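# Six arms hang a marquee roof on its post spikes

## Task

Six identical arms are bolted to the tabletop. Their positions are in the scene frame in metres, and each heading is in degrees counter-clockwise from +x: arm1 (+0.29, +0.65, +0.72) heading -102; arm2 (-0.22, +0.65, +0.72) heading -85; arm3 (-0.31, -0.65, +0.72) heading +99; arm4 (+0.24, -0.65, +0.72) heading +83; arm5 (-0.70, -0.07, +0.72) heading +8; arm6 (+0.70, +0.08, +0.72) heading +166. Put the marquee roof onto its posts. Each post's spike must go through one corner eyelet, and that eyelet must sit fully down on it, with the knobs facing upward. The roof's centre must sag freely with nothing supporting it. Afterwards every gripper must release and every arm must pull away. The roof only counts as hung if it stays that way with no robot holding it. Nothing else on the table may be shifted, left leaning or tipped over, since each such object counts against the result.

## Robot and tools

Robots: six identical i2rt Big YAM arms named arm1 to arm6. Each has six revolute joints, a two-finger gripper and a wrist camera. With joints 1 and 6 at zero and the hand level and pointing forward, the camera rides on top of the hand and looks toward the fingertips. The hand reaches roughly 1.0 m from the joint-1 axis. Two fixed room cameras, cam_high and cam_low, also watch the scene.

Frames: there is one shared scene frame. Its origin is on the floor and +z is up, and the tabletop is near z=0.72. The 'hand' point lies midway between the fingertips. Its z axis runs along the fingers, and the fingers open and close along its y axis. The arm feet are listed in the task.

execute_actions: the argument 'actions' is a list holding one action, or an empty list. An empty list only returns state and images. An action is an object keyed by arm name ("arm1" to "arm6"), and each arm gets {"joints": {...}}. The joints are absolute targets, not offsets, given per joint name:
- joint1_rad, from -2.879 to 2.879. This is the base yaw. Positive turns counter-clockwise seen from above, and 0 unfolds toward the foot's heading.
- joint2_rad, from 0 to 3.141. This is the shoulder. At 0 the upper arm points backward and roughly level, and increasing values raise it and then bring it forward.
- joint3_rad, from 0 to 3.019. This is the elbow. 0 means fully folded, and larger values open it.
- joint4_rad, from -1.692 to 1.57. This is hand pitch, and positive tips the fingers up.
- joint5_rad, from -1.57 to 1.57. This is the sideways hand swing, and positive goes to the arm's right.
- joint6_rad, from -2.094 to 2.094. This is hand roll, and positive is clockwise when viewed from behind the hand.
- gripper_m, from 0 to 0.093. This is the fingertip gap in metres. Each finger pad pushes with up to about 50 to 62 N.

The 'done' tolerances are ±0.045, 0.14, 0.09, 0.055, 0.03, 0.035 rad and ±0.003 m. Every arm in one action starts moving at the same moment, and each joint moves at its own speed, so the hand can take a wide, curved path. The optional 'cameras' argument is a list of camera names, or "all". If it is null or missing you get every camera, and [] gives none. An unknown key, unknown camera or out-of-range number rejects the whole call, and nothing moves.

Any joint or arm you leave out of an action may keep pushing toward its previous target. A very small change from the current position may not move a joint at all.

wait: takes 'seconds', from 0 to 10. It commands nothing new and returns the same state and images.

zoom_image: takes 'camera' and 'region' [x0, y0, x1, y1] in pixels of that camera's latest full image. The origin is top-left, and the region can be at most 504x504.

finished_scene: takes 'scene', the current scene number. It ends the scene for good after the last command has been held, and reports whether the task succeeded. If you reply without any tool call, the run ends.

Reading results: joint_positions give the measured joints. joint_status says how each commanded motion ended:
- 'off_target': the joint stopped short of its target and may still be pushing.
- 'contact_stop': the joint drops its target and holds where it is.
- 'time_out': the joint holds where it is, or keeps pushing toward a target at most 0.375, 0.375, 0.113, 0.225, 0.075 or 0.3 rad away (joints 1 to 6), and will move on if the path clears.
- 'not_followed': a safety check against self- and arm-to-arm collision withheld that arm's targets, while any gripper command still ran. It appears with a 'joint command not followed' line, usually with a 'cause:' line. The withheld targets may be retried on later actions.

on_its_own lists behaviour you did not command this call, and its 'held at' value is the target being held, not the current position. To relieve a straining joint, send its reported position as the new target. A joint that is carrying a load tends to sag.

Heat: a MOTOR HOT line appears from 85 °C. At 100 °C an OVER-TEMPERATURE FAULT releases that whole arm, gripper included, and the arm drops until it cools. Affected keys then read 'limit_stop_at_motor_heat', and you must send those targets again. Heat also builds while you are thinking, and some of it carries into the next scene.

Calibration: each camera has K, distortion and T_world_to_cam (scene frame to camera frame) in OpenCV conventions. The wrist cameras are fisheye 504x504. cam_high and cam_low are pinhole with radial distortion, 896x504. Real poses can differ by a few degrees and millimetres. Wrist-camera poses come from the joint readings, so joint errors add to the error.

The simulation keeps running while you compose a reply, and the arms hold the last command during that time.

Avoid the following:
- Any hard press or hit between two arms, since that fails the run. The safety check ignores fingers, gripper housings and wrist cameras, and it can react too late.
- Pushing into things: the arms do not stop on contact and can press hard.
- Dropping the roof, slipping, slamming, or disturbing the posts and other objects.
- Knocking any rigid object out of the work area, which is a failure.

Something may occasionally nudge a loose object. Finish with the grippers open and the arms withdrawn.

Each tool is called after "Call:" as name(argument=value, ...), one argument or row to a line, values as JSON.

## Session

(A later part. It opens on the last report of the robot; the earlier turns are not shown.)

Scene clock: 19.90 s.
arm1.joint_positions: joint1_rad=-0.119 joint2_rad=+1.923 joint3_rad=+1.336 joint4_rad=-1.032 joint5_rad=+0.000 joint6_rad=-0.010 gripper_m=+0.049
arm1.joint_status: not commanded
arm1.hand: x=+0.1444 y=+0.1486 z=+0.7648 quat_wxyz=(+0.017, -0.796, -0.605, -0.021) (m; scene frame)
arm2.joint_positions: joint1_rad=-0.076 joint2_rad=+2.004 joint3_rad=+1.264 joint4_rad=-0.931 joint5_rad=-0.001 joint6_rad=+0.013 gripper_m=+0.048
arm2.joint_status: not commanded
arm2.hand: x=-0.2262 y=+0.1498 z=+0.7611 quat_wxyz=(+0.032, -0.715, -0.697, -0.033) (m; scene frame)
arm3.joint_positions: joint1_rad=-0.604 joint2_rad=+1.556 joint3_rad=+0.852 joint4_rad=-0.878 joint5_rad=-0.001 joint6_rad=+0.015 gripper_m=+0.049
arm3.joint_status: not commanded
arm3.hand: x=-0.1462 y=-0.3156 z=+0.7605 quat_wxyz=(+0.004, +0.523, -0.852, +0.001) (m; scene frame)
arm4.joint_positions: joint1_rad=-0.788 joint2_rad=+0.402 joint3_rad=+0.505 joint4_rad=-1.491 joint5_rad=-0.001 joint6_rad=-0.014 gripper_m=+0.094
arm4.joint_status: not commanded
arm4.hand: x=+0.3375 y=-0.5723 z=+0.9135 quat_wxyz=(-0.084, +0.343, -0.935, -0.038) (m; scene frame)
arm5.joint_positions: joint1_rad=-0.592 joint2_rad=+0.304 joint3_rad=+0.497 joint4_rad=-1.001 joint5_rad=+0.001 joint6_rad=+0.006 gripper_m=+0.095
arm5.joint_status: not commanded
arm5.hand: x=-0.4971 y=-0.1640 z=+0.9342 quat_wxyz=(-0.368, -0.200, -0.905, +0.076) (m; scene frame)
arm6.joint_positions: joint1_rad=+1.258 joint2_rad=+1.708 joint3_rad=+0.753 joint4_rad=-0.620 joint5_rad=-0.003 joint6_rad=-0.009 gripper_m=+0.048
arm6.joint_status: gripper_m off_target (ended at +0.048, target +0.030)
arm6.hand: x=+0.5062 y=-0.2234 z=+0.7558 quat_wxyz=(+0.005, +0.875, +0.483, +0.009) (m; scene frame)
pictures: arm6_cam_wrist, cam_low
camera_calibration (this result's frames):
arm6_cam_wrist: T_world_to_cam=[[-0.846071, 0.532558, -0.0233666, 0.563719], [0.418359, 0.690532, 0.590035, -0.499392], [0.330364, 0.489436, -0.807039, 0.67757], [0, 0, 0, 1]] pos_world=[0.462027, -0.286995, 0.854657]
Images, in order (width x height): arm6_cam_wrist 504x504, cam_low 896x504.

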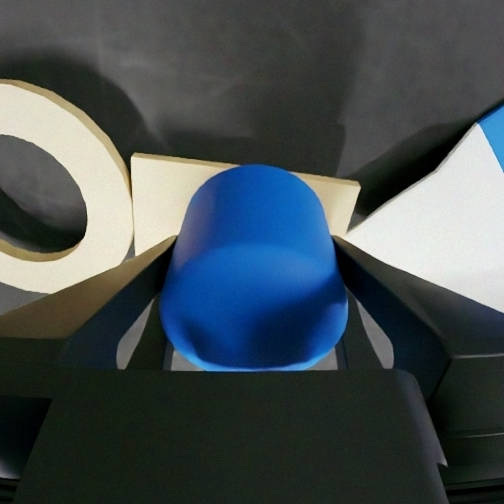

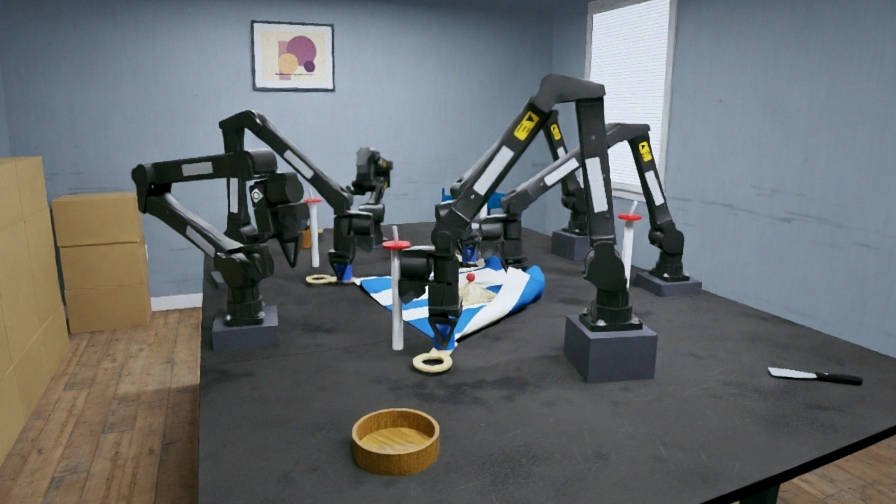

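Call:
execute_actions(
  actions=[
    {"arm1":{"joints":{"joint2_rad":1.31,"joint3_rad":1.44,"joint4_rad":-1.68}},"arm2":{"joints":{"joint2_rad":1.585,"joint3_rad":1.57,"joint4_rad":-1.54}},"arm3":{"joints":{"joint2_rad":1.11,"joint3_rad":1.245,"joint4_rad":-1.675}},"arm6":{"joints":{"joint2_rad":1.5,"joint3_rad":1.2,"joint4_rad":-1.2}}},
  ],
  cameras=["cam_low","cam_high"],
)

Scene clock: 24.33 s.
arm1.joint_positions: joint1_rad=-0.119 joint2_rad=+1.312 joint3_rad=+1.411 joint4_rad=-1.665 joint5_rad=+0.000 joint6_rad=-0.005 gripper_m=+0.049
arm1.joint_status: all done
arm1.hand: x=+0.1862 y=+0.2915 z=+1.0661 quat_wxyz=(+0.000, -0.798, -0.603, +0.001) (m; scene frame)
arm2.joint_positions: joint1_rad=-0.076 joint2_rad=+1.607 joint3_rad=+1.564 joint4_rad=-1.503 joint5_rad=-0.001 joint6_rad=+0.014 gripper_m=+0.048
arm2.joint_status: all done
arm2.hand: x=-0.2262 y=+0.1608 z=+1.0618 quat_wxyz=(-0.012, -0.716, -0.698, +0.011) (m; scene frame)
arm3.joint_positions: joint1_rad=-0.623 joint2_rad=+1.138 joint3_rad=+1.226 joint4_rad=-1.622 joint5_rad=+0.012 joint6_rad=+0.016 gripper_m=+0.049
arm3.joint_status: all done
arm3.hand: x=-0.1645 y=-0.3728 z=+1.0341 quat_wxyz=(-0.020, +0.515, -0.857, -0.006) (m; scene frame)
arm4.joint_positions: joint1_rad=-0.788 joint2_rad=+0.402 joint3_rad=+0.505 joint4_rad=-1.491 joint5_rad=-0.001 joint6_rad=-0.014 gripper_m=+0.094
arm4.joint_status: not commanded
arm4.hand: x=+0.3375 y=-0.5723 z=+0.9135 quat_wxyz=(-0.084, +0.343, -0.935, -0.038) (m; scene frame)
arm5.joint_positions: joint1_rad=-0.592 joint2_rad=+0.304 joint3_rad=+0.497 joint4_rad=-1.001 joint5_rad=+0.001 joint6_rad=+0.006 gripper_m=+0.095
arm5.joint_status: not commanded
arm5.hand: x=-0.4971 y=-0.1640 z=+0.9342 quat_wxyz=(-0.368, -0.200, -0.905, +0.076) (m; scene frame)
arm6.joint_positions: joint1_rad=+1.258 joint2_rad=+1.695 joint3_rad=+0.884 joint4_rad=-1.240 joint5_rad=+0.033 joint6_rad=-0.019 gripper_m=+0.048
arm6.joint_status: joint2_rad time_out (moved -0.013 of -0.208); joint3_rad time_out (moved +0.131 of +0.447); the others done
arm6.on_its_own: joint2_rad reads +1.695 and still pushes toward +1.500 since a time_out; joint3_rad reads +0.884 and still pushes toward +0.997 since a time_out (your +1.200 is given up)
arm6.hand: x=+0.5406 y=-0.1569 z=+0.8206 quat_wxyz=(-0.121, +0.845, +0.478, +0.209) (m; scene frame)
pictures: cam_high, cam_low
Images, in order (width x height): cam_high 896x504, cam_low 896x504.

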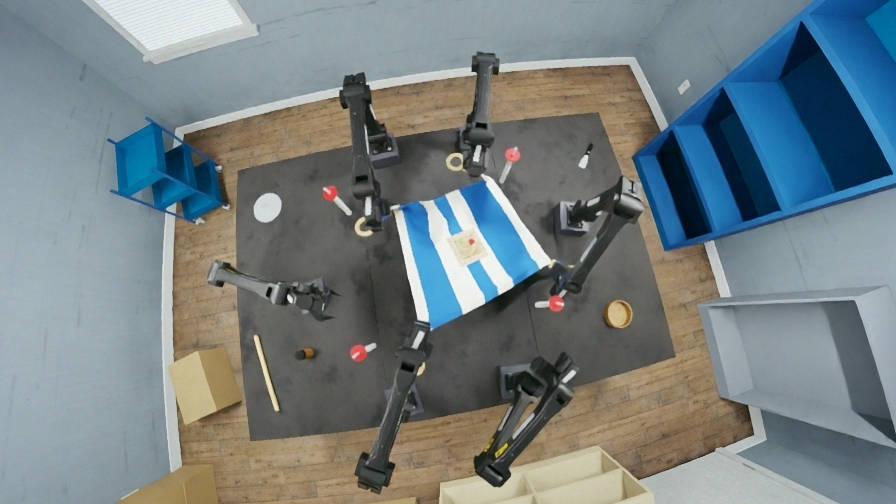

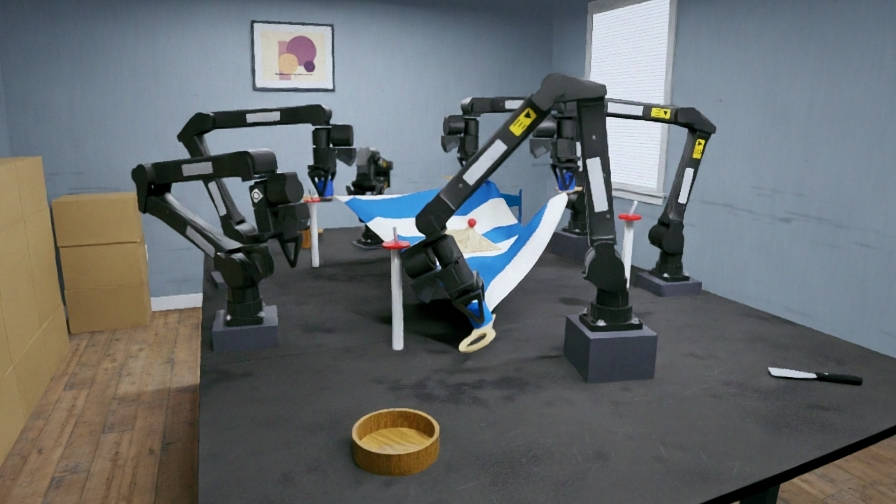

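Call:
execute_actions(
  actions=[
    {"arm6":{"joints":{"joint2_rad":1.5,"joint3_rad":1.25,"joint4_rad":-1.3,"joint5_rad":0}}},
  ],
  cameras=["cam_low"],
)

Scene clock: 27.10 s.
arm1.joint_positions: joint1_rad=-0.119 joint2_rad=+1.312 joint3_rad=+1.411 joint4_rad=-1.665 joint5_rad=+0.000 joint6_rad=-0.005 gripper_m=+0.049
arm1.joint_status: not commanded
arm1.hand: x=+0.1862 y=+0.2915 z=+1.0661 quat_wxyz=(+0.000, -0.798, -0.603, +0.001) (m; scene frame)
arm2.joint_positions: joint1_rad=-0.076 joint2_rad=+1.607 joint3_rad=+1.564 joint4_rad=-1.503 joint5_rad=-0.001 joint6_rad=+0.014 gripper_m=+0.048
arm2.joint_status: not commanded
arm2.hand: x=-0.2262 y=+0.1608 z=+1.0618 quat_wxyz=(-0.012, -0.716, -0.698, +0.011) (m; scene frame)
arm3.joint_positions: joint1_rad=-0.623 joint2_rad=+1.138 joint3_rad=+1.226 joint4_rad=-1.622 joint5_rad=+0.012 joint6_rad=+0.016 gripper_m=+0.049
arm3.joint_status: not commanded
arm3.hand: x=-0.1645 y=-0.3728 z=+1.0341 quat_wxyz=(-0.020, +0.515, -0.857, -0.006) (m; scene frame)
arm4.joint_positions: joint1_rad=-0.788 joint2_rad=+0.402 joint3_rad=+0.505 joint4_rad=-1.491 joint5_rad=-0.001 joint6_rad=-0.014 gripper_m=+0.094
arm4.joint_status: not commanded
arm4.hand: x=+0.3375 y=-0.5723 z=+0.9135 quat_wxyz=(-0.084, +0.343, -0.935, -0.038) (m; scene frame)
arm5.joint_positions: joint1_rad=-0.592 joint2_rad=+0.304 joint3_rad=+0.497 joint4_rad=-1.001 joint5_rad=+0.001 joint6_rad=+0.006 gripper_m=+0.095
arm5.joint_status: not commanded
arm5.hand: x=-0.4971 y=-0.1640 z=+0.9342 quat_wxyz=(-0.368, -0.200, -0.905, +0.076) (m; scene frame)
arm6.joint_positions: joint1_rad=+1.256 joint2_rad=+1.686 joint3_rad=+0.894 joint4_rad=-1.339 joint5_rad=+0.033 joint6_rad=-0.020 gripper_m=+0.048
arm6.joint_status: joint2_rad time_out (moved -0.009 of -0.195); joint3_rad time_out (moved +0.010 of +0.366); joint5_rad time_out (moved +0.000 of -0.033); the others done
arm6.on_its_own: joint2_rad reads +1.686 and still pushes toward +1.500 since a time_out; joint3_rad reads +0.894 and still pushes toward +1.008 since a time_out (your +1.250 is given up); joint5_rad reads +0.033 and still pushes toward +0.000 since a time_out
arm6.hand: x=+0.5481 y=-0.1439 z=+0.8365 quat_wxyz=(-0.139, +0.835, +0.473, +0.243) (m; scene frame)
pictures: cam_low
Images, in order (width x height): cam_low 896x504.

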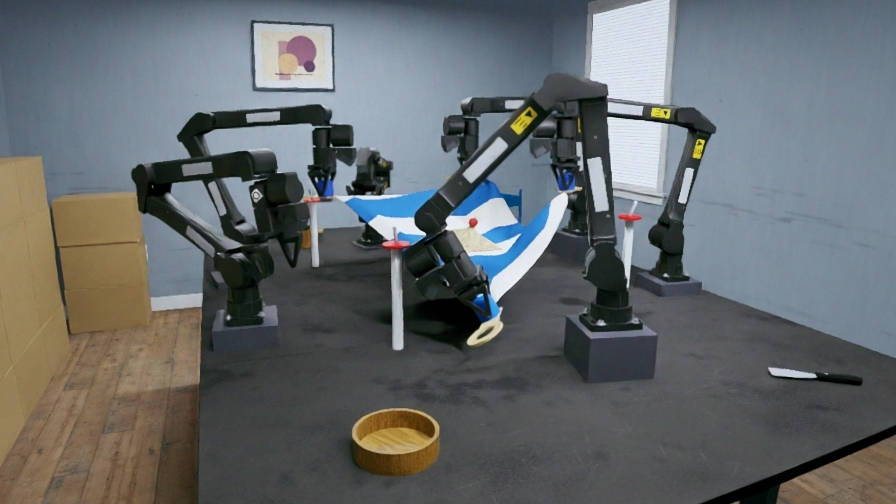

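Call:
execute_actions(
  actions=[
    {"arm6":{"joints":{"joint1_rad":0.95,"joint2_rad":1.686,"joint3_rad":0.894,"joint4_rad":-1.0,"joint5_rad":0}}},
  ],
  cameras=[],
)

Call:
execute_actions(
  actions=[
    {"arm6":{"joints":{"joint2_rad":1.5,"joint3_rad":1.25,"joint4_rad":-1.3}}},
  ],
  cameras=["cam_low","cam_high"],
)

Scene clock: 28.53 s.
arm1.joint_positions: joint1_rad=-0.119 joint2_rad=+1.312 joint3_rad=+1.411 joint4_rad=-1.667 joint5_rad=+0.000 joint6_rad=-0.005 gripper_m=+0.049
arm1.joint_status: not commanded
arm1.hand: x=+0.1864 y=+0.2920 z=+1.0661 quat_wxyz=(+0.001, -0.798, -0.603, +0.000) (m; scene frame)
arm2.joint_positions: joint1_rad=-0.076 joint2_rad=+1.607 joint3_rad=+1.564 joint4_rad=-1.507 joint5_rad=-0.001 joint6_rad=+0.014 gripper_m=+0.048
arm2.joint_status: not commanded
arm2.hand: x=-0.2262 y=+0.1618 z=+1.0618 quat_wxyz=(-0.011, -0.716, -0.698, +0.010) (m; scene frame)
arm3.joint_positions: joint1_rad=-0.623 joint2_rad=+1.133 joint3_rad=+1.226 joint4_rad=-1.638 joint5_rad=+0.002 joint6_rad=+0.016 gripper_m=+0.049
arm3.joint_status: not commanded
arm3.hand: x=-0.1682 y=-0.3763 z=+1.0353 quat_wxyz=(-0.012, +0.515, -0.857, -0.007) (m; scene frame)
arm4.joint_positions: joint1_rad=-0.788 joint2_rad=+0.402 joint3_rad=+0.505 joint4_rad=-1.491 joint5_rad=-0.001 joint6_rad=-0.014 gripper_m=+0.094
arm4.joint_status: not commanded
arm4.hand: x=+0.3375 y=-0.5723 z=+0.9135 quat_wxyz=(-0.084, +0.343, -0.935, -0.038) (m; scene frame)
arm5.joint_positions: joint1_rad=-0.592 joint2_rad=+0.304 joint3_rad=+0.497 joint4_rad=-1.001 joint5_rad=+0.001 joint6_rad=+0.006 gripper_m=+0.095
arm5.joint_status: not commanded
arm5.hand: x=-0.4971 y=-0.1640 z=+0.9342 quat_wxyz=(-0.368, -0.200, -0.905, +0.076) (m; scene frame)
arm6.joint_positions: joint1_rad=+0.945 joint2_rad=+1.683 joint3_rad=+0.895 joint4_rad=-1.000 joint5_rad=+0.007 joint6_rad=-0.022 gripper_m=+0.048
arm6.joint_status: all done
arm6.hand: x=+0.4301 y=-0.1394 z=+0.8042 quat_wxyz=(-0.035, +0.931, +0.346, +0.108) (m; scene frame)
pictures: none
No camera images: the call's "cameras" was empty. Leave "cameras" out to get every camera's image.

Scene clock: 29.63 s.
arm1.joint_positions: joint1_rad=-0.119 joint2_rad=+1.312 joint3_rad=+1.411 joint4_rad=-1.667 joint5_rad=+0.001 joint6_rad=-0.001 gripper_m=+0.049
arm1.joint_status: not commanded
arm1.hand: x=+0.1862 y=+0.2921 z=+1.0661 quat_wxyz=(+0.001, -0.799, -0.601, +0.000) (m; scene frame)
arm2.joint_positions: joint1_rad=-0.076 joint2_rad=+1.607 joint3_rad=+1.564 joint4_rad=-1.507 joint5_rad=-0.001 joint6_rad=+0.014 gripper_m=+0.048
arm2.joint_status: not commanded
arm2.hand: x=-0.2262 y=+0.1618 z=+1.0618 quat_wxyz=(-0.011, -0.716, -0.698, +0.010) (m; scene frame)
arm3.joint_positions: joint1_rad=-0.617 joint2_rad=+1.128 joint3_rad=+1.226 joint4_rad=-1.646 joint5_rad=-0.002 joint6_rad=+0.010 gripper_m=+0.049
arm3.joint_status: not commanded
arm3.hand: x=-0.1715 y=-0.3775 z=+1.0367 quat_wxyz=(-0.010, +0.520, -0.854, -0.009) (m; scene frame)
arm4.joint_positions: joint1_rad=-0.788 joint2_rad=+0.402 joint3_rad=+0.505 joint4_rad=-1.491 joint5_rad=-0.001 joint6_rad=-0.014 gripper_m=+0.094
arm4.joint_status: not commanded
arm4.hand: x=+0.3375 y=-0.5723 z=+0.9135 quat_wxyz=(-0.084, +0.343, -0.935, -0.038) (m; scene frame)
arm5.joint_positions: joint1_rad=-0.592 joint2_rad=+0.304 joint3_rad=+0.497 joint4_rad=-1.001 joint5_rad=+0.001 joint6_rad=+0.006 gripper_m=+0.095
arm5.joint_status: not commanded
arm5.hand: x=-0.4971 y=-0.1640 z=+0.9342 quat_wxyz=(-0.368, -0.200, -0.905, +0.076) (m; scene frame)
arm6.joint_positions: joint1_rad=+0.945 joint2_rad=+1.487 joint3_rad=+1.222 joint4_rad=-1.291 joint5_rad=+0.002 joint6_rad=-0.010 gripper_m=+0.048
arm6.joint_status: all done
arm6.hand: x=+0.3643 y=-0.1918 z=+0.9826 quat_wxyz=(+0.005, +0.940, +0.341, -0.001) (m; scene frame)
pictures: cam_high, cam_low
Images, in order (width x height): cam_high 896x504, cam_low 896x504.

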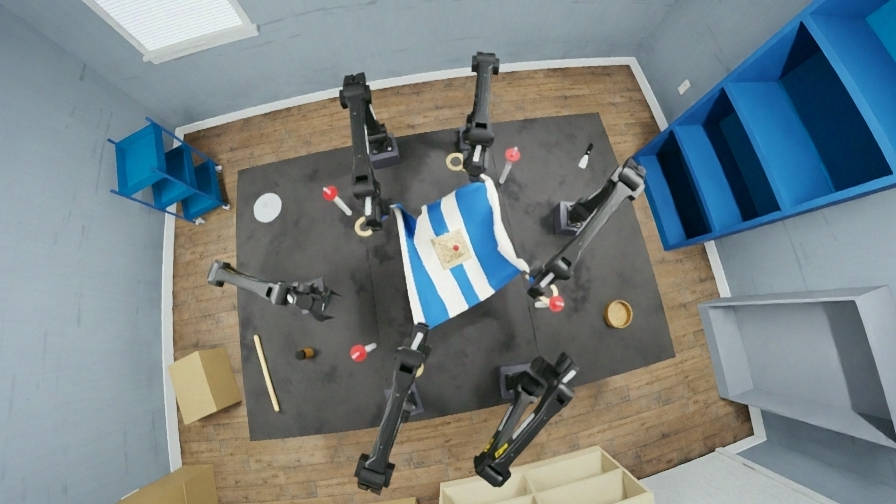

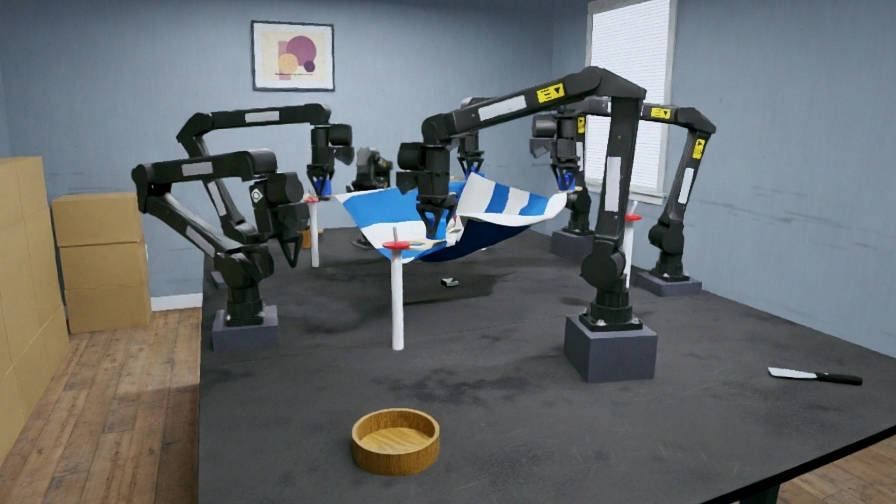

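Call:
execute_actions(
  actions=[
    {"arm6":{"joints":{"joint2_rad":1.43,"joint3_rad":1.48,"joint4_rad":-1.53}},"arm3":{"joints":{"joint2_rad":1.11,"joint3_rad":1.34,"joint4_rad":-1.69}}},
  ],
  cameras=[],
)

Call:
execute_actions(
  actions=[
    {"arm6":{"joints":{"joint1_rad":1.1,"joint6_rad":0.1}},"arm3":{"joints":{"joint1_rad":0.0,"joint6_rad":0.95}},"arm2":{"joints":{"joint1_rad":-0.42,"joint6_rad":0.82}},"arm1":{"joints":{"joint1_rad":0.22,"joint6_rad":2.05}}},
  ],
  cameras=["arm1_cam_wrist","arm2_cam_wrist","arm3_cam_wrist","arm6_cam_wrist","cam_high"],
)

Scene clock: 32.20 s.
arm1.joint_positions: joint1_rad=-0.119 joint2_rad=+1.312 joint3_rad=+1.411 joint4_rad=-1.667 joint5_rad=+0.001 joint6_rad=-0.001 gripper_m=+0.049
arm1.joint_status: not commanded
arm1.hand: x=+0.1862 y=+0.2921 z=+1.0661 quat_wxyz=(+0.001, -0.799, -0.601, +0.000) (m; scene frame)
arm2.joint_positions: joint1_rad=-0.076 joint2_rad=+1.607 joint3_rad=+1.564 joint4_rad=-1.512 joint5_rad=-0.001 joint6_rad=+0.014 gripper_m=+0.048
arm2.joint_status: not commanded
arm2.hand: x=-0.2262 y=+0.1630 z=+1.0617 quat_wxyz=(-0.009, -0.716, -0.698, +0.008) (m; scene frame)
arm3.joint_positions: joint1_rad=-0.617 joint2_rad=+1.123 joint3_rad=+1.294 joint4_rad=-1.665 joint5_rad=-0.002 joint6_rad=+0.010 gripper_m=+0.049
arm3.joint_status: all done
arm3.hand: x=-0.1680 y=-0.3708 z=+1.0648 quat_wxyz=(-0.033, +0.519, -0.854, -0.023) (m; scene frame)
arm4.joint_positions: joint1_rad=-0.788 joint2_rad=+0.402 joint3_rad=+0.505 joint4_rad=-1.491 joint5_rad=-0.001 joint6_rad=-0.014 gripper_m=+0.094
arm4.joint_status: not commanded
arm4.hand: x=+0.3375 y=-0.5723 z=+0.9135 quat_wxyz=(-0.084, +0.343, -0.935, -0.038) (m; scene frame)
arm5.joint_positions: joint1_rad=-0.592 joint2_rad=+0.304 joint3_rad=+0.497 joint4_rad=-1.001 joint5_rad=+0.001 joint6_rad=+0.006 gripper_m=+0.095
arm5.joint_status: not commanded
arm5.hand: x=-0.4971 y=-0.1640 z=+0.9342 quat_wxyz=(-0.368, -0.200, -0.905, +0.076) (m; scene frame)
arm6.joint_positions: joint1_rad=+0.963 joint2_rad=+1.531 joint3_rad=+1.314 joint4_rad=-1.481 joint5_rad=+0.034 joint6_rad=+0.065 gripper_m=+0.048
arm6.joint_status: joint3_rad time_out (moved +0.092 of +0.258); the others done
arm6.on_its_own: joint3_rad reads +1.314 and still pushes toward +1.427 since a time_out
arm6.hand: x=+0.3758 y=-0.1846 z=+1.0008 quat_wxyz=(-0.036, +0.946, +0.315, +0.059) (m; scene frame)
pictures: none
No camera images: the call's "cameras" was empty. Leave "cameras" out to get every camera's image.

not run: a stop came earlier in this reply.

Call:
execute_actions(
  actions=[],
  cameras=["arm6_cam_wrist","cam_high","cam_low"],
)

Scene clock: 32.40 s.
arm1.joint_positions: joint1_rad=-0.119 joint2_rad=+1.312 joint3_rad=+1.411 joint4_rad=-1.667 joint5_rad=+0.001 joint6_rad=-0.001 gripper_m=+0.049
arm1.joint_status: not commanded
arm1.hand: x=+0.1862 y=+0.2921 z=+1.0661 quat_wxyz=(+0.001, -0.799, -0.601, +0.000) (m; scene frame)
arm2.joint_positions: joint1_rad=-0.076 joint2_rad=+1.607 joint3_rad=+1.564 joint4_rad=-1.512 joint5_rad=-0.001 joint6_rad=+0.014 gripper_m=+0.048
arm2.joint_status: not commanded
arm2.hand: x=-0.2262 y=+0.1630 z=+1.0617 quat_wxyz=(-0.009, -0.716, -0.698, +0.008) (m; scene frame)
arm3.joint_positions: joint1_rad=-0.617 joint2_rad=+1.123 joint3_rad=+1.294 joint4_rad=-1.665 joint5_rad=-0.002 joint6_rad=+0.010 gripper_m=+0.049
arm3.joint_status: all done
arm3.hand: x=-0.1680 y=-0.3708 z=+1.0648 quat_wxyz=(-0.033, +0.519, -0.854, -0.023) (m; scene frame)
arm4.joint_positions: joint1_rad=-0.788 joint2_rad=+0.402 joint3_rad=+0.505 joint4_rad=-1.491 joint5_rad=-0.001 joint6_rad=-0.014 gripper_m=+0.094
arm4.joint_status: not commanded
arm4.hand: x=+0.3375 y=-0.5723 z=+0.9135 quat_wxyz=(-0.084, +0.343, -0.935, -0.038) (m; scene frame)
arm5.joint_positions: joint1_rad=-0.592 joint2_rad=+0.304 joint3_rad=+0.497 joint4_rad=-1.001 joint5_rad=+0.001 joint6_rad=+0.006 gripper_m=+0.095
arm5.joint_status: not commanded
arm5.hand: x=-0.4971 y=-0.1640 z=+0.9342 quat_wxyz=(-0.368, -0.200, -0.905, +0.076) (m; scene frame)
arm6.joint_positions: joint1_rad=+0.963 joint2_rad=+1.531 joint3_rad=+1.314 joint4_rad=-1.481 joint5_rad=+0.034 joint6_rad=+0.065 gripper_m=+0.048
arm6.joint_status: joint3_rad time_out (moved +0.092 of +0.258); the others done
arm6.on_its_own: joint3_rad reads +1.314 and still pushes toward +1.427 since a time_out
arm6.hand: x=+0.3758 y=-0.1846 z=+1.0008 quat_wxyz=(-0.036, +0.946, +0.315, +0.059) (m; scene frame)
pictures: arm6_cam_wrist, cam_high, cam_low
camera_calibration (this result's frames):
arm6_cam_wrist: T_world_to_cam=[[-0.600415, 0.799304, 0.0247986, 0.347194], [0.59169, 0.423173, 0.686169, -0.82696], [0.537963, 0.426659, -0.72702, 0.729711], [0, 0, 0, 1]] pos_world=[0.305206, -0.238904, 1.08934]
Images, in order (width x height): arm6_cam_wrist 504x504, cam_high 896x504, cam_low 896x504.

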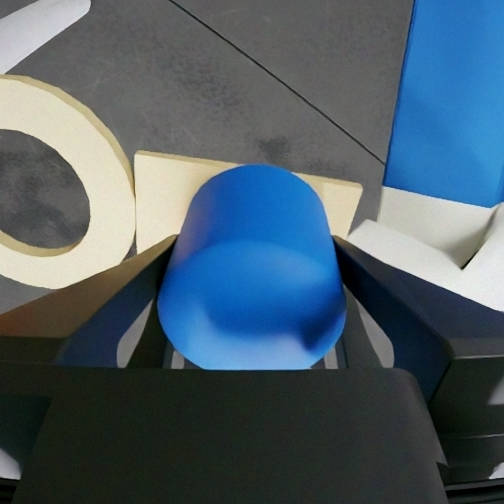

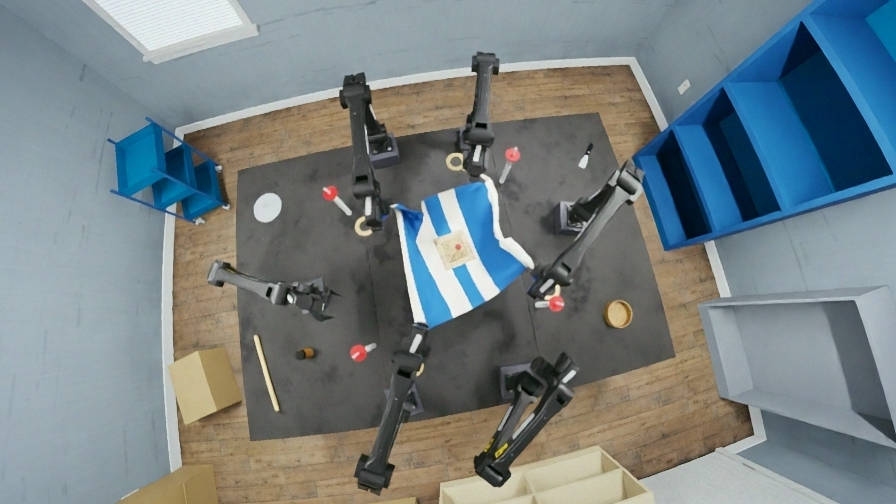

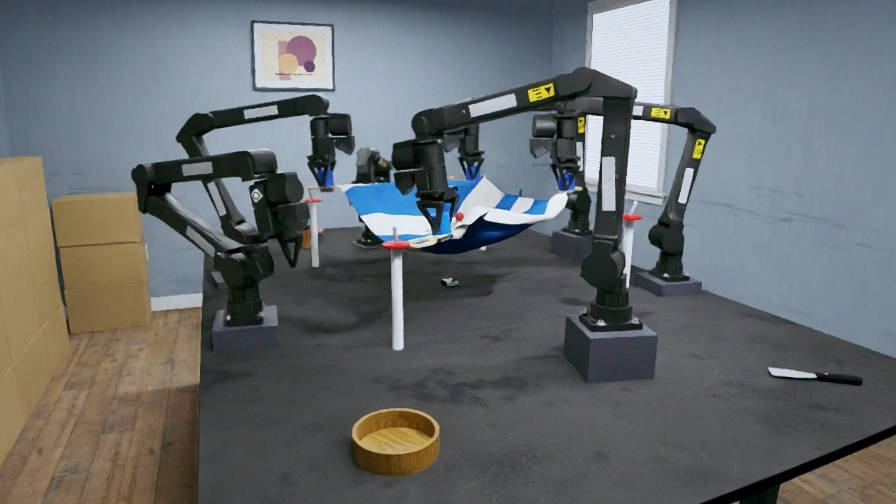

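Call:
execute_actions(
  actions=[
    {"arm6":{"joints":{"joint1_rad":0.78,"joint3_rad":1.314,"joint6_rad":-0.4}}},
  ],
  cameras=[],
)

Call:
execute_actions(
  actions=[
    {"arm6":{"joints":{"joint2_rad":1.45,"joint3_rad":1.52,"joint4_rad":-1.53}}},
  ],
  cameras=["cam_low"],
)

Scene clock: 34.00 s.
arm1.joint_positions: joint1_rad=-0.119 joint2_rad=+1.312 joint3_rad=+1.411 joint4_rad=-1.667 joint5_rad=+0.001 joint6_rad=-0.001 gripper_m=+0.049
arm1.joint_status: not commanded
arm1.hand: x=+0.1862 y=+0.2921 z=+1.0661 quat_wxyz=(+0.001, -0.799, -0.601, +0.000) (m; scene frame)
arm2.joint_positions: joint1_rad=-0.076 joint2_rad=+1.607 joint3_rad=+1.564 joint4_rad=-1.512 joint5_rad=-0.001 joint6_rad=+0.014 gripper_m=+0.048
arm2.joint_status: not commanded
arm2.hand: x=-0.2262 y=+0.1630 z=+1.0617 quat_wxyz=(-0.009, -0.716, -0.698, +0.008) (m; scene frame)
arm3.joint_positions: joint1_rad=-0.617 joint2_rad=+1.123 joint3_rad=+1.294 joint4_rad=-1.665 joint5_rad=-0.002 joint6_rad=+0.010 gripper_m=+0.049
arm3.joint_status: not commanded
arm3.hand: x=-0.1680 y=-0.3708 z=+1.0648 quat_wxyz=(-0.033, +0.519, -0.854, -0.023) (m; scene frame)
arm4.joint_positions: joint1_rad=-0.788 joint2_rad=+0.402 joint3_rad=+0.505 joint4_rad=-1.491 joint5_rad=-0.001 joint6_rad=-0.014 gripper_m=+0.094
arm4.joint_status: not commanded
arm4.hand: x=+0.3375 y=-0.5723 z=+0.9135 quat_wxyz=(-0.084, +0.343, -0.935, -0.038) (m; scene frame)
arm5.joint_positions: joint1_rad=-0.592 joint2_rad=+0.304 joint3_rad=+0.497 joint4_rad=-1.001 joint5_rad=+0.001 joint6_rad=+0.006 gripper_m=+0.095
arm5.joint_status: not commanded
arm5.hand: x=-0.4971 y=-0.1640 z=+0.9342 quat_wxyz=(-0.368, -0.200, -0.905, +0.076) (m; scene frame)
arm6.joint_positions: joint1_rad=+0.778 joint2_rad=+1.427 joint3_rad=+1.305 joint4_rad=-1.521 joint5_rad=+0.003 joint6_rad=-0.389 gripper_m=+0.048
arm6.joint_status: all done
arm6.hand: x=+0.3523 y=-0.1156 z=+1.0380 quat_wxyz=(+0.001, +0.898, +0.439, +0.042) (m; scene frame)
pictures: none
No camera images: the call's "cameras" was empty. Leave "cameras" out to get every camera's image.

Scene clock: 35.07 s.
arm1.joint_positions: joint1_rad=-0.119 joint2_rad=+1.312 joint3_rad=+1.411 joint4_rad=-1.667 joint5_rad=+0.001 joint6_rad=-0.001 gripper_m=+0.049
arm1.joint_status: not commanded
arm1.hand: x=+0.1862 y=+0.2921 z=+1.0661 quat_wxyz=(+0.001, -0.799, -0.601, +0.000) (m; scene frame)
arm2.joint_positions: joint1_rad=-0.076 joint2_rad=+1.607 joint3_rad=+1.564 joint4_rad=-1.512 joint5_rad=-0.001 joint6_rad=+0.014 gripper_m=+0.048
arm2.joint_status: not commanded
arm2.hand: x=-0.2262 y=+0.1630 z=+1.0617 quat_wxyz=(-0.009, -0.716, -0.698, +0.008) (m; scene frame)
arm3.joint_positions: joint1_rad=-0.617 joint2_rad=+1.123 joint3_rad=+1.294 joint4_rad=-1.665 joint5_rad=-0.002 joint6_rad=+0.010 gripper_m=+0.049
arm3.joint_status: not commanded
arm3.hand: x=-0.1680 y=-0.3708 z=+1.0648 quat_wxyz=(-0.033, +0.519, -0.854, -0.023) (m; scene frame)
arm4.joint_positions: joint1_rad=-0.788 joint2_rad=+0.402 joint3_rad=+0.505 joint4_rad=-1.491 joint5_rad=-0.001 joint6_rad=-0.014 gripper_m=+0.094
arm4.joint_status: not commanded
arm4.hand: x=+0.3375 y=-0.5723 z=+0.9135 quat_wxyz=(-0.084, +0.343, -0.935, -0.038) (m; scene frame)
arm5.joint_positions: joint1_rad=-0.592 joint2_rad=+0.304 joint3_rad=+0.497 joint4_rad=-1.001 joint5_rad=+0.001 joint6_rad=+0.006 gripper_m=+0.095
arm5.joint_status: not commanded
arm5.hand: x=-0.4971 y=-0.1640 z=+0.9342 quat_wxyz=(-0.368, -0.200, -0.905, +0.076) (m; scene frame)
arm6.joint_positions: joint1_rad=+0.778 joint2_rad=+1.445 joint3_rad=+1.477 joint4_rad=-1.525 joint5_rad=+0.003 joint6_rad=-0.390 gripper_m=+0.048
arm6.joint_status: all done
arm6.hand: x=+0.3112 y=-0.1384 z=+1.0957 quat_wxyz=(+0.005, +0.898, +0.439, -0.032) (m; scene frame)
pictures: cam_low
Images, in order (width x height): cam_low 896x504.

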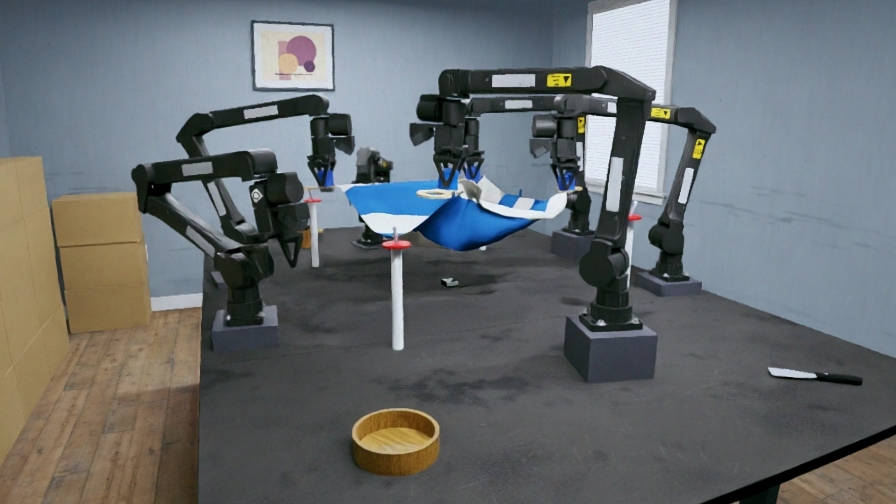

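Call:
execute_actions(
  actions=[
    {"arm6":{"joints":{"joint1_rad":1.12,"joint6_rad":0.1,"joint2_rad":1.52,"joint3_rad":1.55,"joint4_rad":-1.5}},"arm3":{"joints":{"joint1_rad":0.0,"joint6_rad":0.95}},"arm2":{"joints":{"joint1_rad":-0.42,"joint6_rad":0.82}},"arm1":{"joints":{"joint1_rad":0.22,"joint6_rad":2.05}}},
  ],
  cameras=["arm1_cam_wrist","arm2_cam_wrist","arm3_cam_wrist","arm6_cam_wrist","cam_high"],
)

Scene clock: 37.83 s.
arm1.joint_positions: joint1_rad=+0.208 joint2_rad=+1.312 joint3_rad=+1.411 joint4_rad=-1.667 joint5_rad=+0.006 joint6_rad=+2.039 gripper_m=+0.049
arm1.joint_status: all done
arm1.hand: x=+0.3056 y=+0.2775 z=+1.0660 quat_wxyz=(+0.000, -0.978, +0.210, +0.003) (m; scene frame)
arm2.joint_positions: joint1_rad=-0.407 joint2_rad=+1.604 joint3_rad=+1.563 joint4_rad=-1.535 joint5_rad=-0.007 joint6_rad=+0.805 gripper_m=+0.048
arm2.joint_status: all done
arm2.hand: x=-0.3816 y=+0.1971 z=+1.0624 quat_wxyz=(-0.004, -0.978, -0.210, -0.004) (m; scene frame)
arm3.joint_positions: joint1_rad=-0.027 joint2_rad=+1.122 joint3_rad=+1.294 joint4_rad=-1.675 joint5_rad=+0.016 joint6_rad=+0.945 gripper_m=+0.049
arm3.joint_status: all done
arm3.hand: x=-0.3448 y=-0.3415 z=+1.0651 quat_wxyz=(-0.017, +0.365, -0.930, -0.033) (m; scene frame)
arm4.joint_positions: joint1_rad=-0.788 joint2_rad=+0.402 joint3_rad=+0.505 joint4_rad=-1.491 joint5_rad=-0.001 joint6_rad=-0.014 gripper_m=+0.094
arm4.joint_status: not commanded
arm4.hand: x=+0.3375 y=-0.5723 z=+0.9135 quat_wxyz=(-0.084, +0.343, -0.935, -0.038) (m; scene frame)
arm5.joint_positions: joint1_rad=-0.592 joint2_rad=+0.304 joint3_rad=+0.497 joint4_rad=-1.001 joint5_rad=+0.001 joint6_rad=+0.006 gripper_m=+0.095
arm5.joint_status: not commanded
arm5.hand: x=-0.4971 y=-0.1640 z=+0.9342 quat_wxyz=(-0.368, -0.200, -0.905, +0.076) (m; scene frame)
arm6.joint_positions: joint1_rad=+1.109 joint2_rad=+1.518 joint3_rad=+1.496 joint4_rad=-1.498 joint5_rad=+0.008 joint6_rad=+0.066 gripper_m=+0.048
arm6.joint_status: all done
arm6.hand: x=+0.3888 y=-0.2674 z=+1.0738 quat_wxyz=(+0.012, +0.924, +0.382, -0.018) (m; scene frame)
pictures: arm1_cam_wrist, arm2_cam_wrist, arm3_cam_wrist, arm6_cam_wrist, cam_high
camera_calibration (this result's frames):
arm1_cam_wrist: T_world_to_cam=[[0.407761, 0.912941, -0.0164376, -0.359259], [0.748834, -0.324054, 0.578132, -0.750695], [0.522474, -0.248049, -0.815777, 0.900204], [0, 0, 0, 1]] pos_world=[0.238304, 0.308011, 1.16246]
arm2_cam_wrist: T_world_to_cam=[[-0.419388, 0.907294, -0.0305059, -0.304396], [0.729237, 0.356716, 0.583924, -0.401039], [0.540673, 0.222645, -0.811235, 1.14184], [0, 0, 0, 1]] pos_world=[-0.45257, 0.165009, 1.15119]
arm3_cam_wrist: T_world_to_cam=[[0.681028, -0.730874, -0.0449906, 0.0295766], [-0.597211, -0.589932, 0.543433, -0.983353], [-0.423722, -0.343224, -0.838246, 0.751585], [0, 0, 0, 1]] pos_world=[-0.288948, -0.300533, 1.16573]
arm6_cam_wrist: T_world_to_cam=[[-0.706853, 0.707217, -0.0142873, 0.478045], [0.586616, 0.597362, 0.546846, -0.651491], [0.395273, 0.378158, -0.837112, 0.971791], [0, 0, 0, 1]] pos_world=[0.33596, -0.316396, 1.17659]
Images, in order (width x height): arm1_cam_wrist 504x504, arm2_cam_wrist 504x504, arm3_cam_wrist 504x504, arm6_cam_wrist 504x504, cam_high 896x504.

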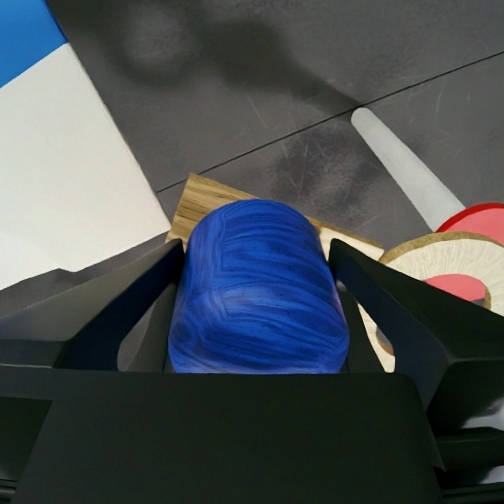

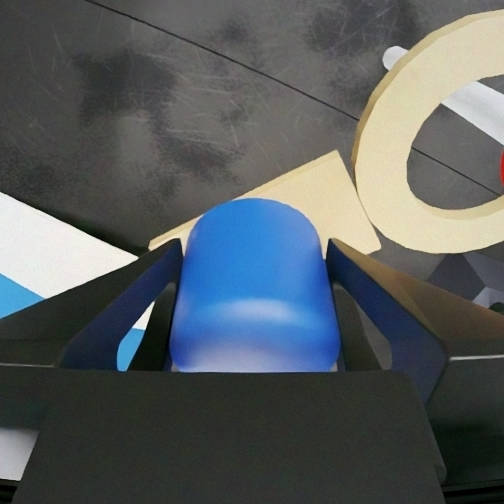

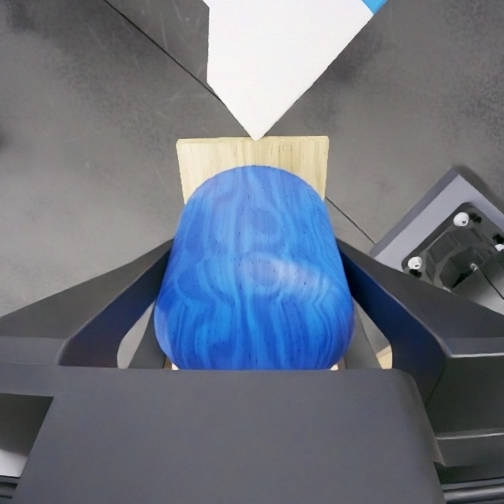

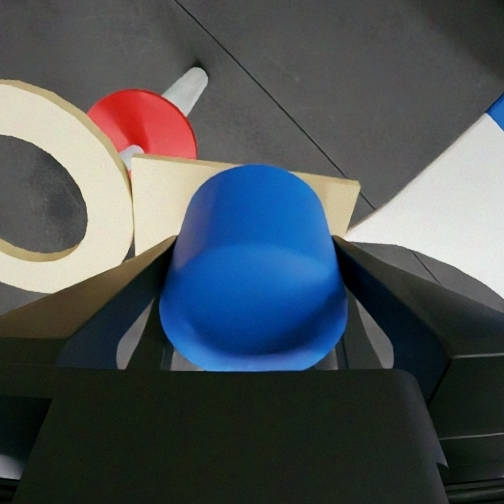

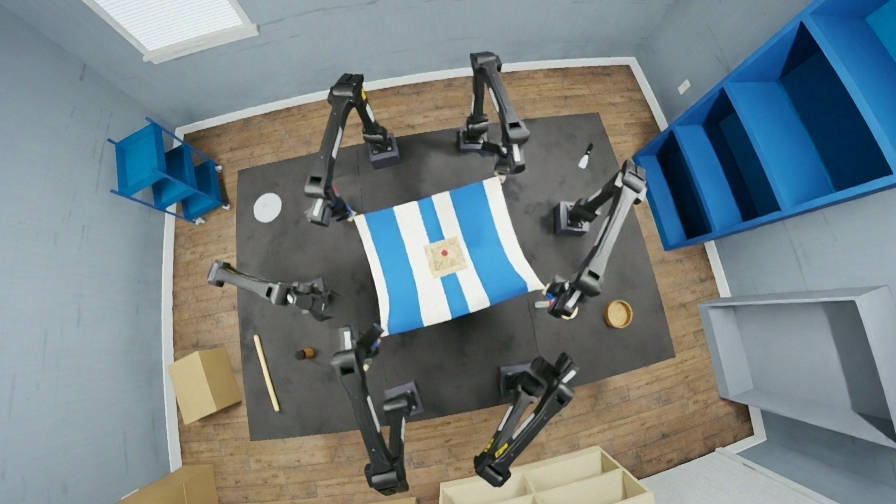

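Call:
execute_actions(
  actions=[
    {"arm6":{"joints":{"joint1_rad":1.03,"joint6_rad":0.03,"joint2_rad":1.55,"joint3_rad":1.55}},"arm3":{"joints":{"joint1_rad":0.2,"joint6_rad":1.15}},"arm2":{"joints":{"joint1_rad":-0.48,"joint6_rad":0.75,"joint2_rad":1.48,"joint3_rad":1.47}},"arm1":{"joints":{"joint1_rad":0.19,"joint2_rad":1.245,"joint3_rad":1.38}}},
  ],
  cameras=["arm1_cam_wrist","arm2_cam_wrist","arm3_cam_wrist","arm6_cam_wrist","cam_low"],
)

Scene clock: 40.23 s.
arm1.joint_positions: joint1_rad=+0.188 joint2_rad=+1.261 joint3_rad=+1.378 joint4_rad=-1.667 joint5_rad=+0.007 joint6_rad=+2.041 gripper_m=+0.049
arm1.joint_status: all done
arm1.hand: x=+0.2975 y=+0.2932 z=+1.0709 quat_wxyz=(-0.009, -0.975, +0.220, +0.002) (m; scene frame)
arm2.joint_positions: joint1_rad=-0.478 joint2_rad=+1.481 joint3_rad=+1.463 joint4_rad=-1.535 joint5_rad=-0.004 joint6_rad=+0.770 gripper_m=+0.048
arm2.joint_status: all done
arm2.hand: x=-0.3975 y=+0.2474 z=+1.0781 quat_wxyz=(-0.013, -0.981, -0.192, +0.004) (m; scene frame)
arm3.joint_positions: joint1_rad=+0.169 joint2_rad=+1.122 joint3_rad=+1.294 joint4_rad=-1.675 joint5_rad=+0.026 joint6_rad=+1.146 gripper_m=+0.049
arm3.joint_status: all done
arm3.hand: x=-0.4029 y=-0.3537 z=+1.0651 quat_wxyz=(-0.015, +0.363, -0.931, -0.035) (m; scene frame)
arm4.joint_positions: joint1_rad=-0.788 joint2_rad=+0.402 joint3_rad=+0.505 joint4_rad=-1.491 joint5_rad=-0.001 joint6_rad=-0.014 gripper_m=+0.094
arm4.joint_status: not commanded
arm4.hand: x=+0.3375 y=-0.5723 z=+0.9135 quat_wxyz=(-0.084, +0.343, -0.935, -0.038) (m; scene frame)
arm5.joint_positions: joint1_rad=-0.592 joint2_rad=+0.304 joint3_rad=+0.497 joint4_rad=-1.001 joint5_rad=+0.001 joint6_rad=+0.006 gripper_m=+0.095
arm5.joint_status: not commanded
arm5.hand: x=-0.4971 y=-0.1640 z=+0.9342 quat_wxyz=(-0.368, -0.200, -0.905, +0.076) (m; scene frame)
arm6.joint_positions: joint1_rad=+1.011 joint2_rad=+1.539 joint3_rad=+1.503 joint4_rad=-1.489 joint5_rad=+0.010 joint6_rad=+0.005 gripper_m=+0.048
arm6.joint_status: all done
arm6.hand: x=+0.3512 y=-0.2398 z=+1.0667 quat_wxyz=(+0.008, +0.931, +0.365, -0.017) (m; scene frame)
pictures: arm1_cam_wrist, arm2_cam_wrist, arm3_cam_wrist, arm6_cam_wrist, cam_low
camera_calibration (this result's frames):
arm1_cam_wrist: T_world_to_cam=[[0.427488, 0.903406, -0.0333473, -0.355097], [0.742496, -0.329825, 0.583023, -0.744025], [0.515708, -0.273996, -0.811771, 0.917585], [0, 0, 0, 1]] pos_world=[0.23103, 0.326813, 1.16681]
arm2_cam_wrist: T_world_to_cam=[[-0.386928, 0.921012, -0.0449876, -0.33108], [0.748471, 0.342189, 0.568065, -0.388177], [0.538589, 0.186129, -0.821753, 1.17155], [0, 0, 0, 1]] pos_world=[-0.468552, 0.219699, 1.16834]
arm3_cam_wrist: T_world_to_cam=[[0.677061, -0.7342, -0.0503947, 0.0632027], [-0.597862, -0.588678, 0.544076, -1.0258], [-0.429126, -0.338243, -0.837521, 0.721586], [0, 0, 0, 1]] pos_world=[-0.346425, -0.313389, 1.16564]
arm6_cam_wrist: T_world_to_cam=[[-0.680427, 0.732771, -0.00809499, 0.422121], [0.608289, 0.570928, 0.551385, -0.66086], [0.408661, 0.370253, -0.834211, 0.960665], [0, 0, 0, 1]] pos_world=[0.29663, -0.287703, 1.1692]
Images, in order (width x height): arm1_cam_wrist 504x504, arm2_cam_wrist 504x504, arm3_cam_wrist 504x504, arm6_cam_wrist 504x504, cam_low 896x504.

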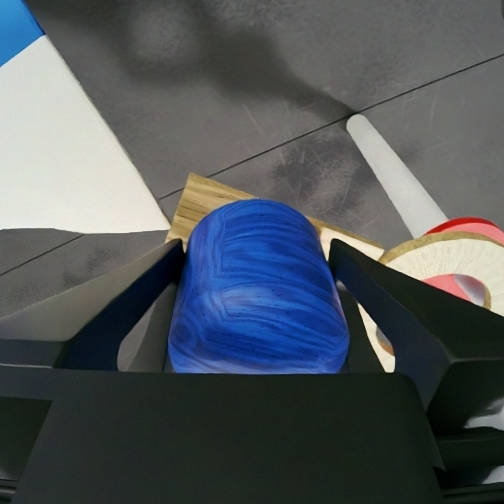

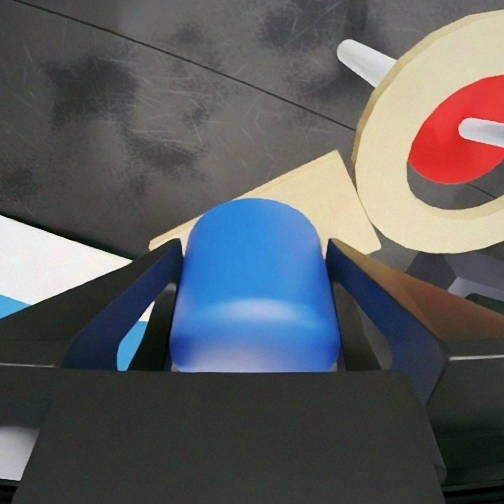

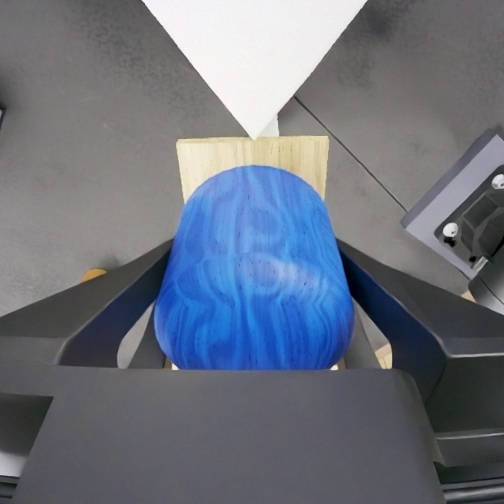

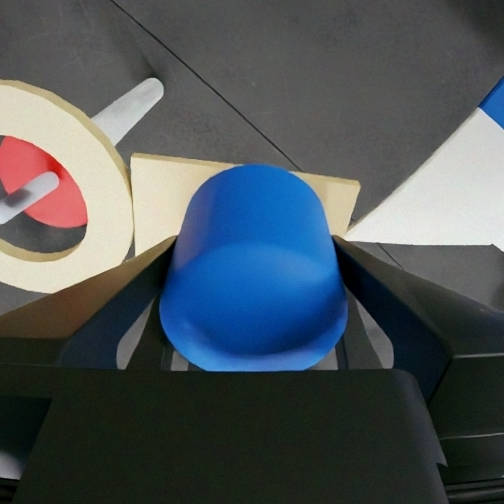

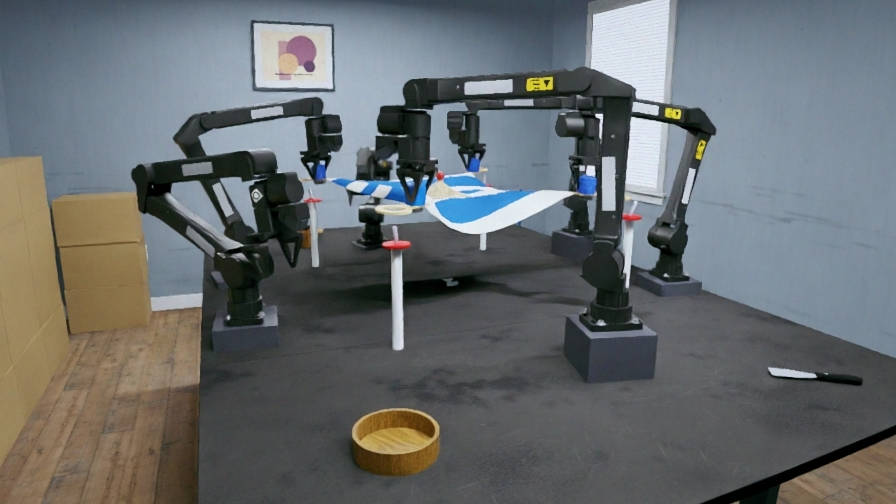

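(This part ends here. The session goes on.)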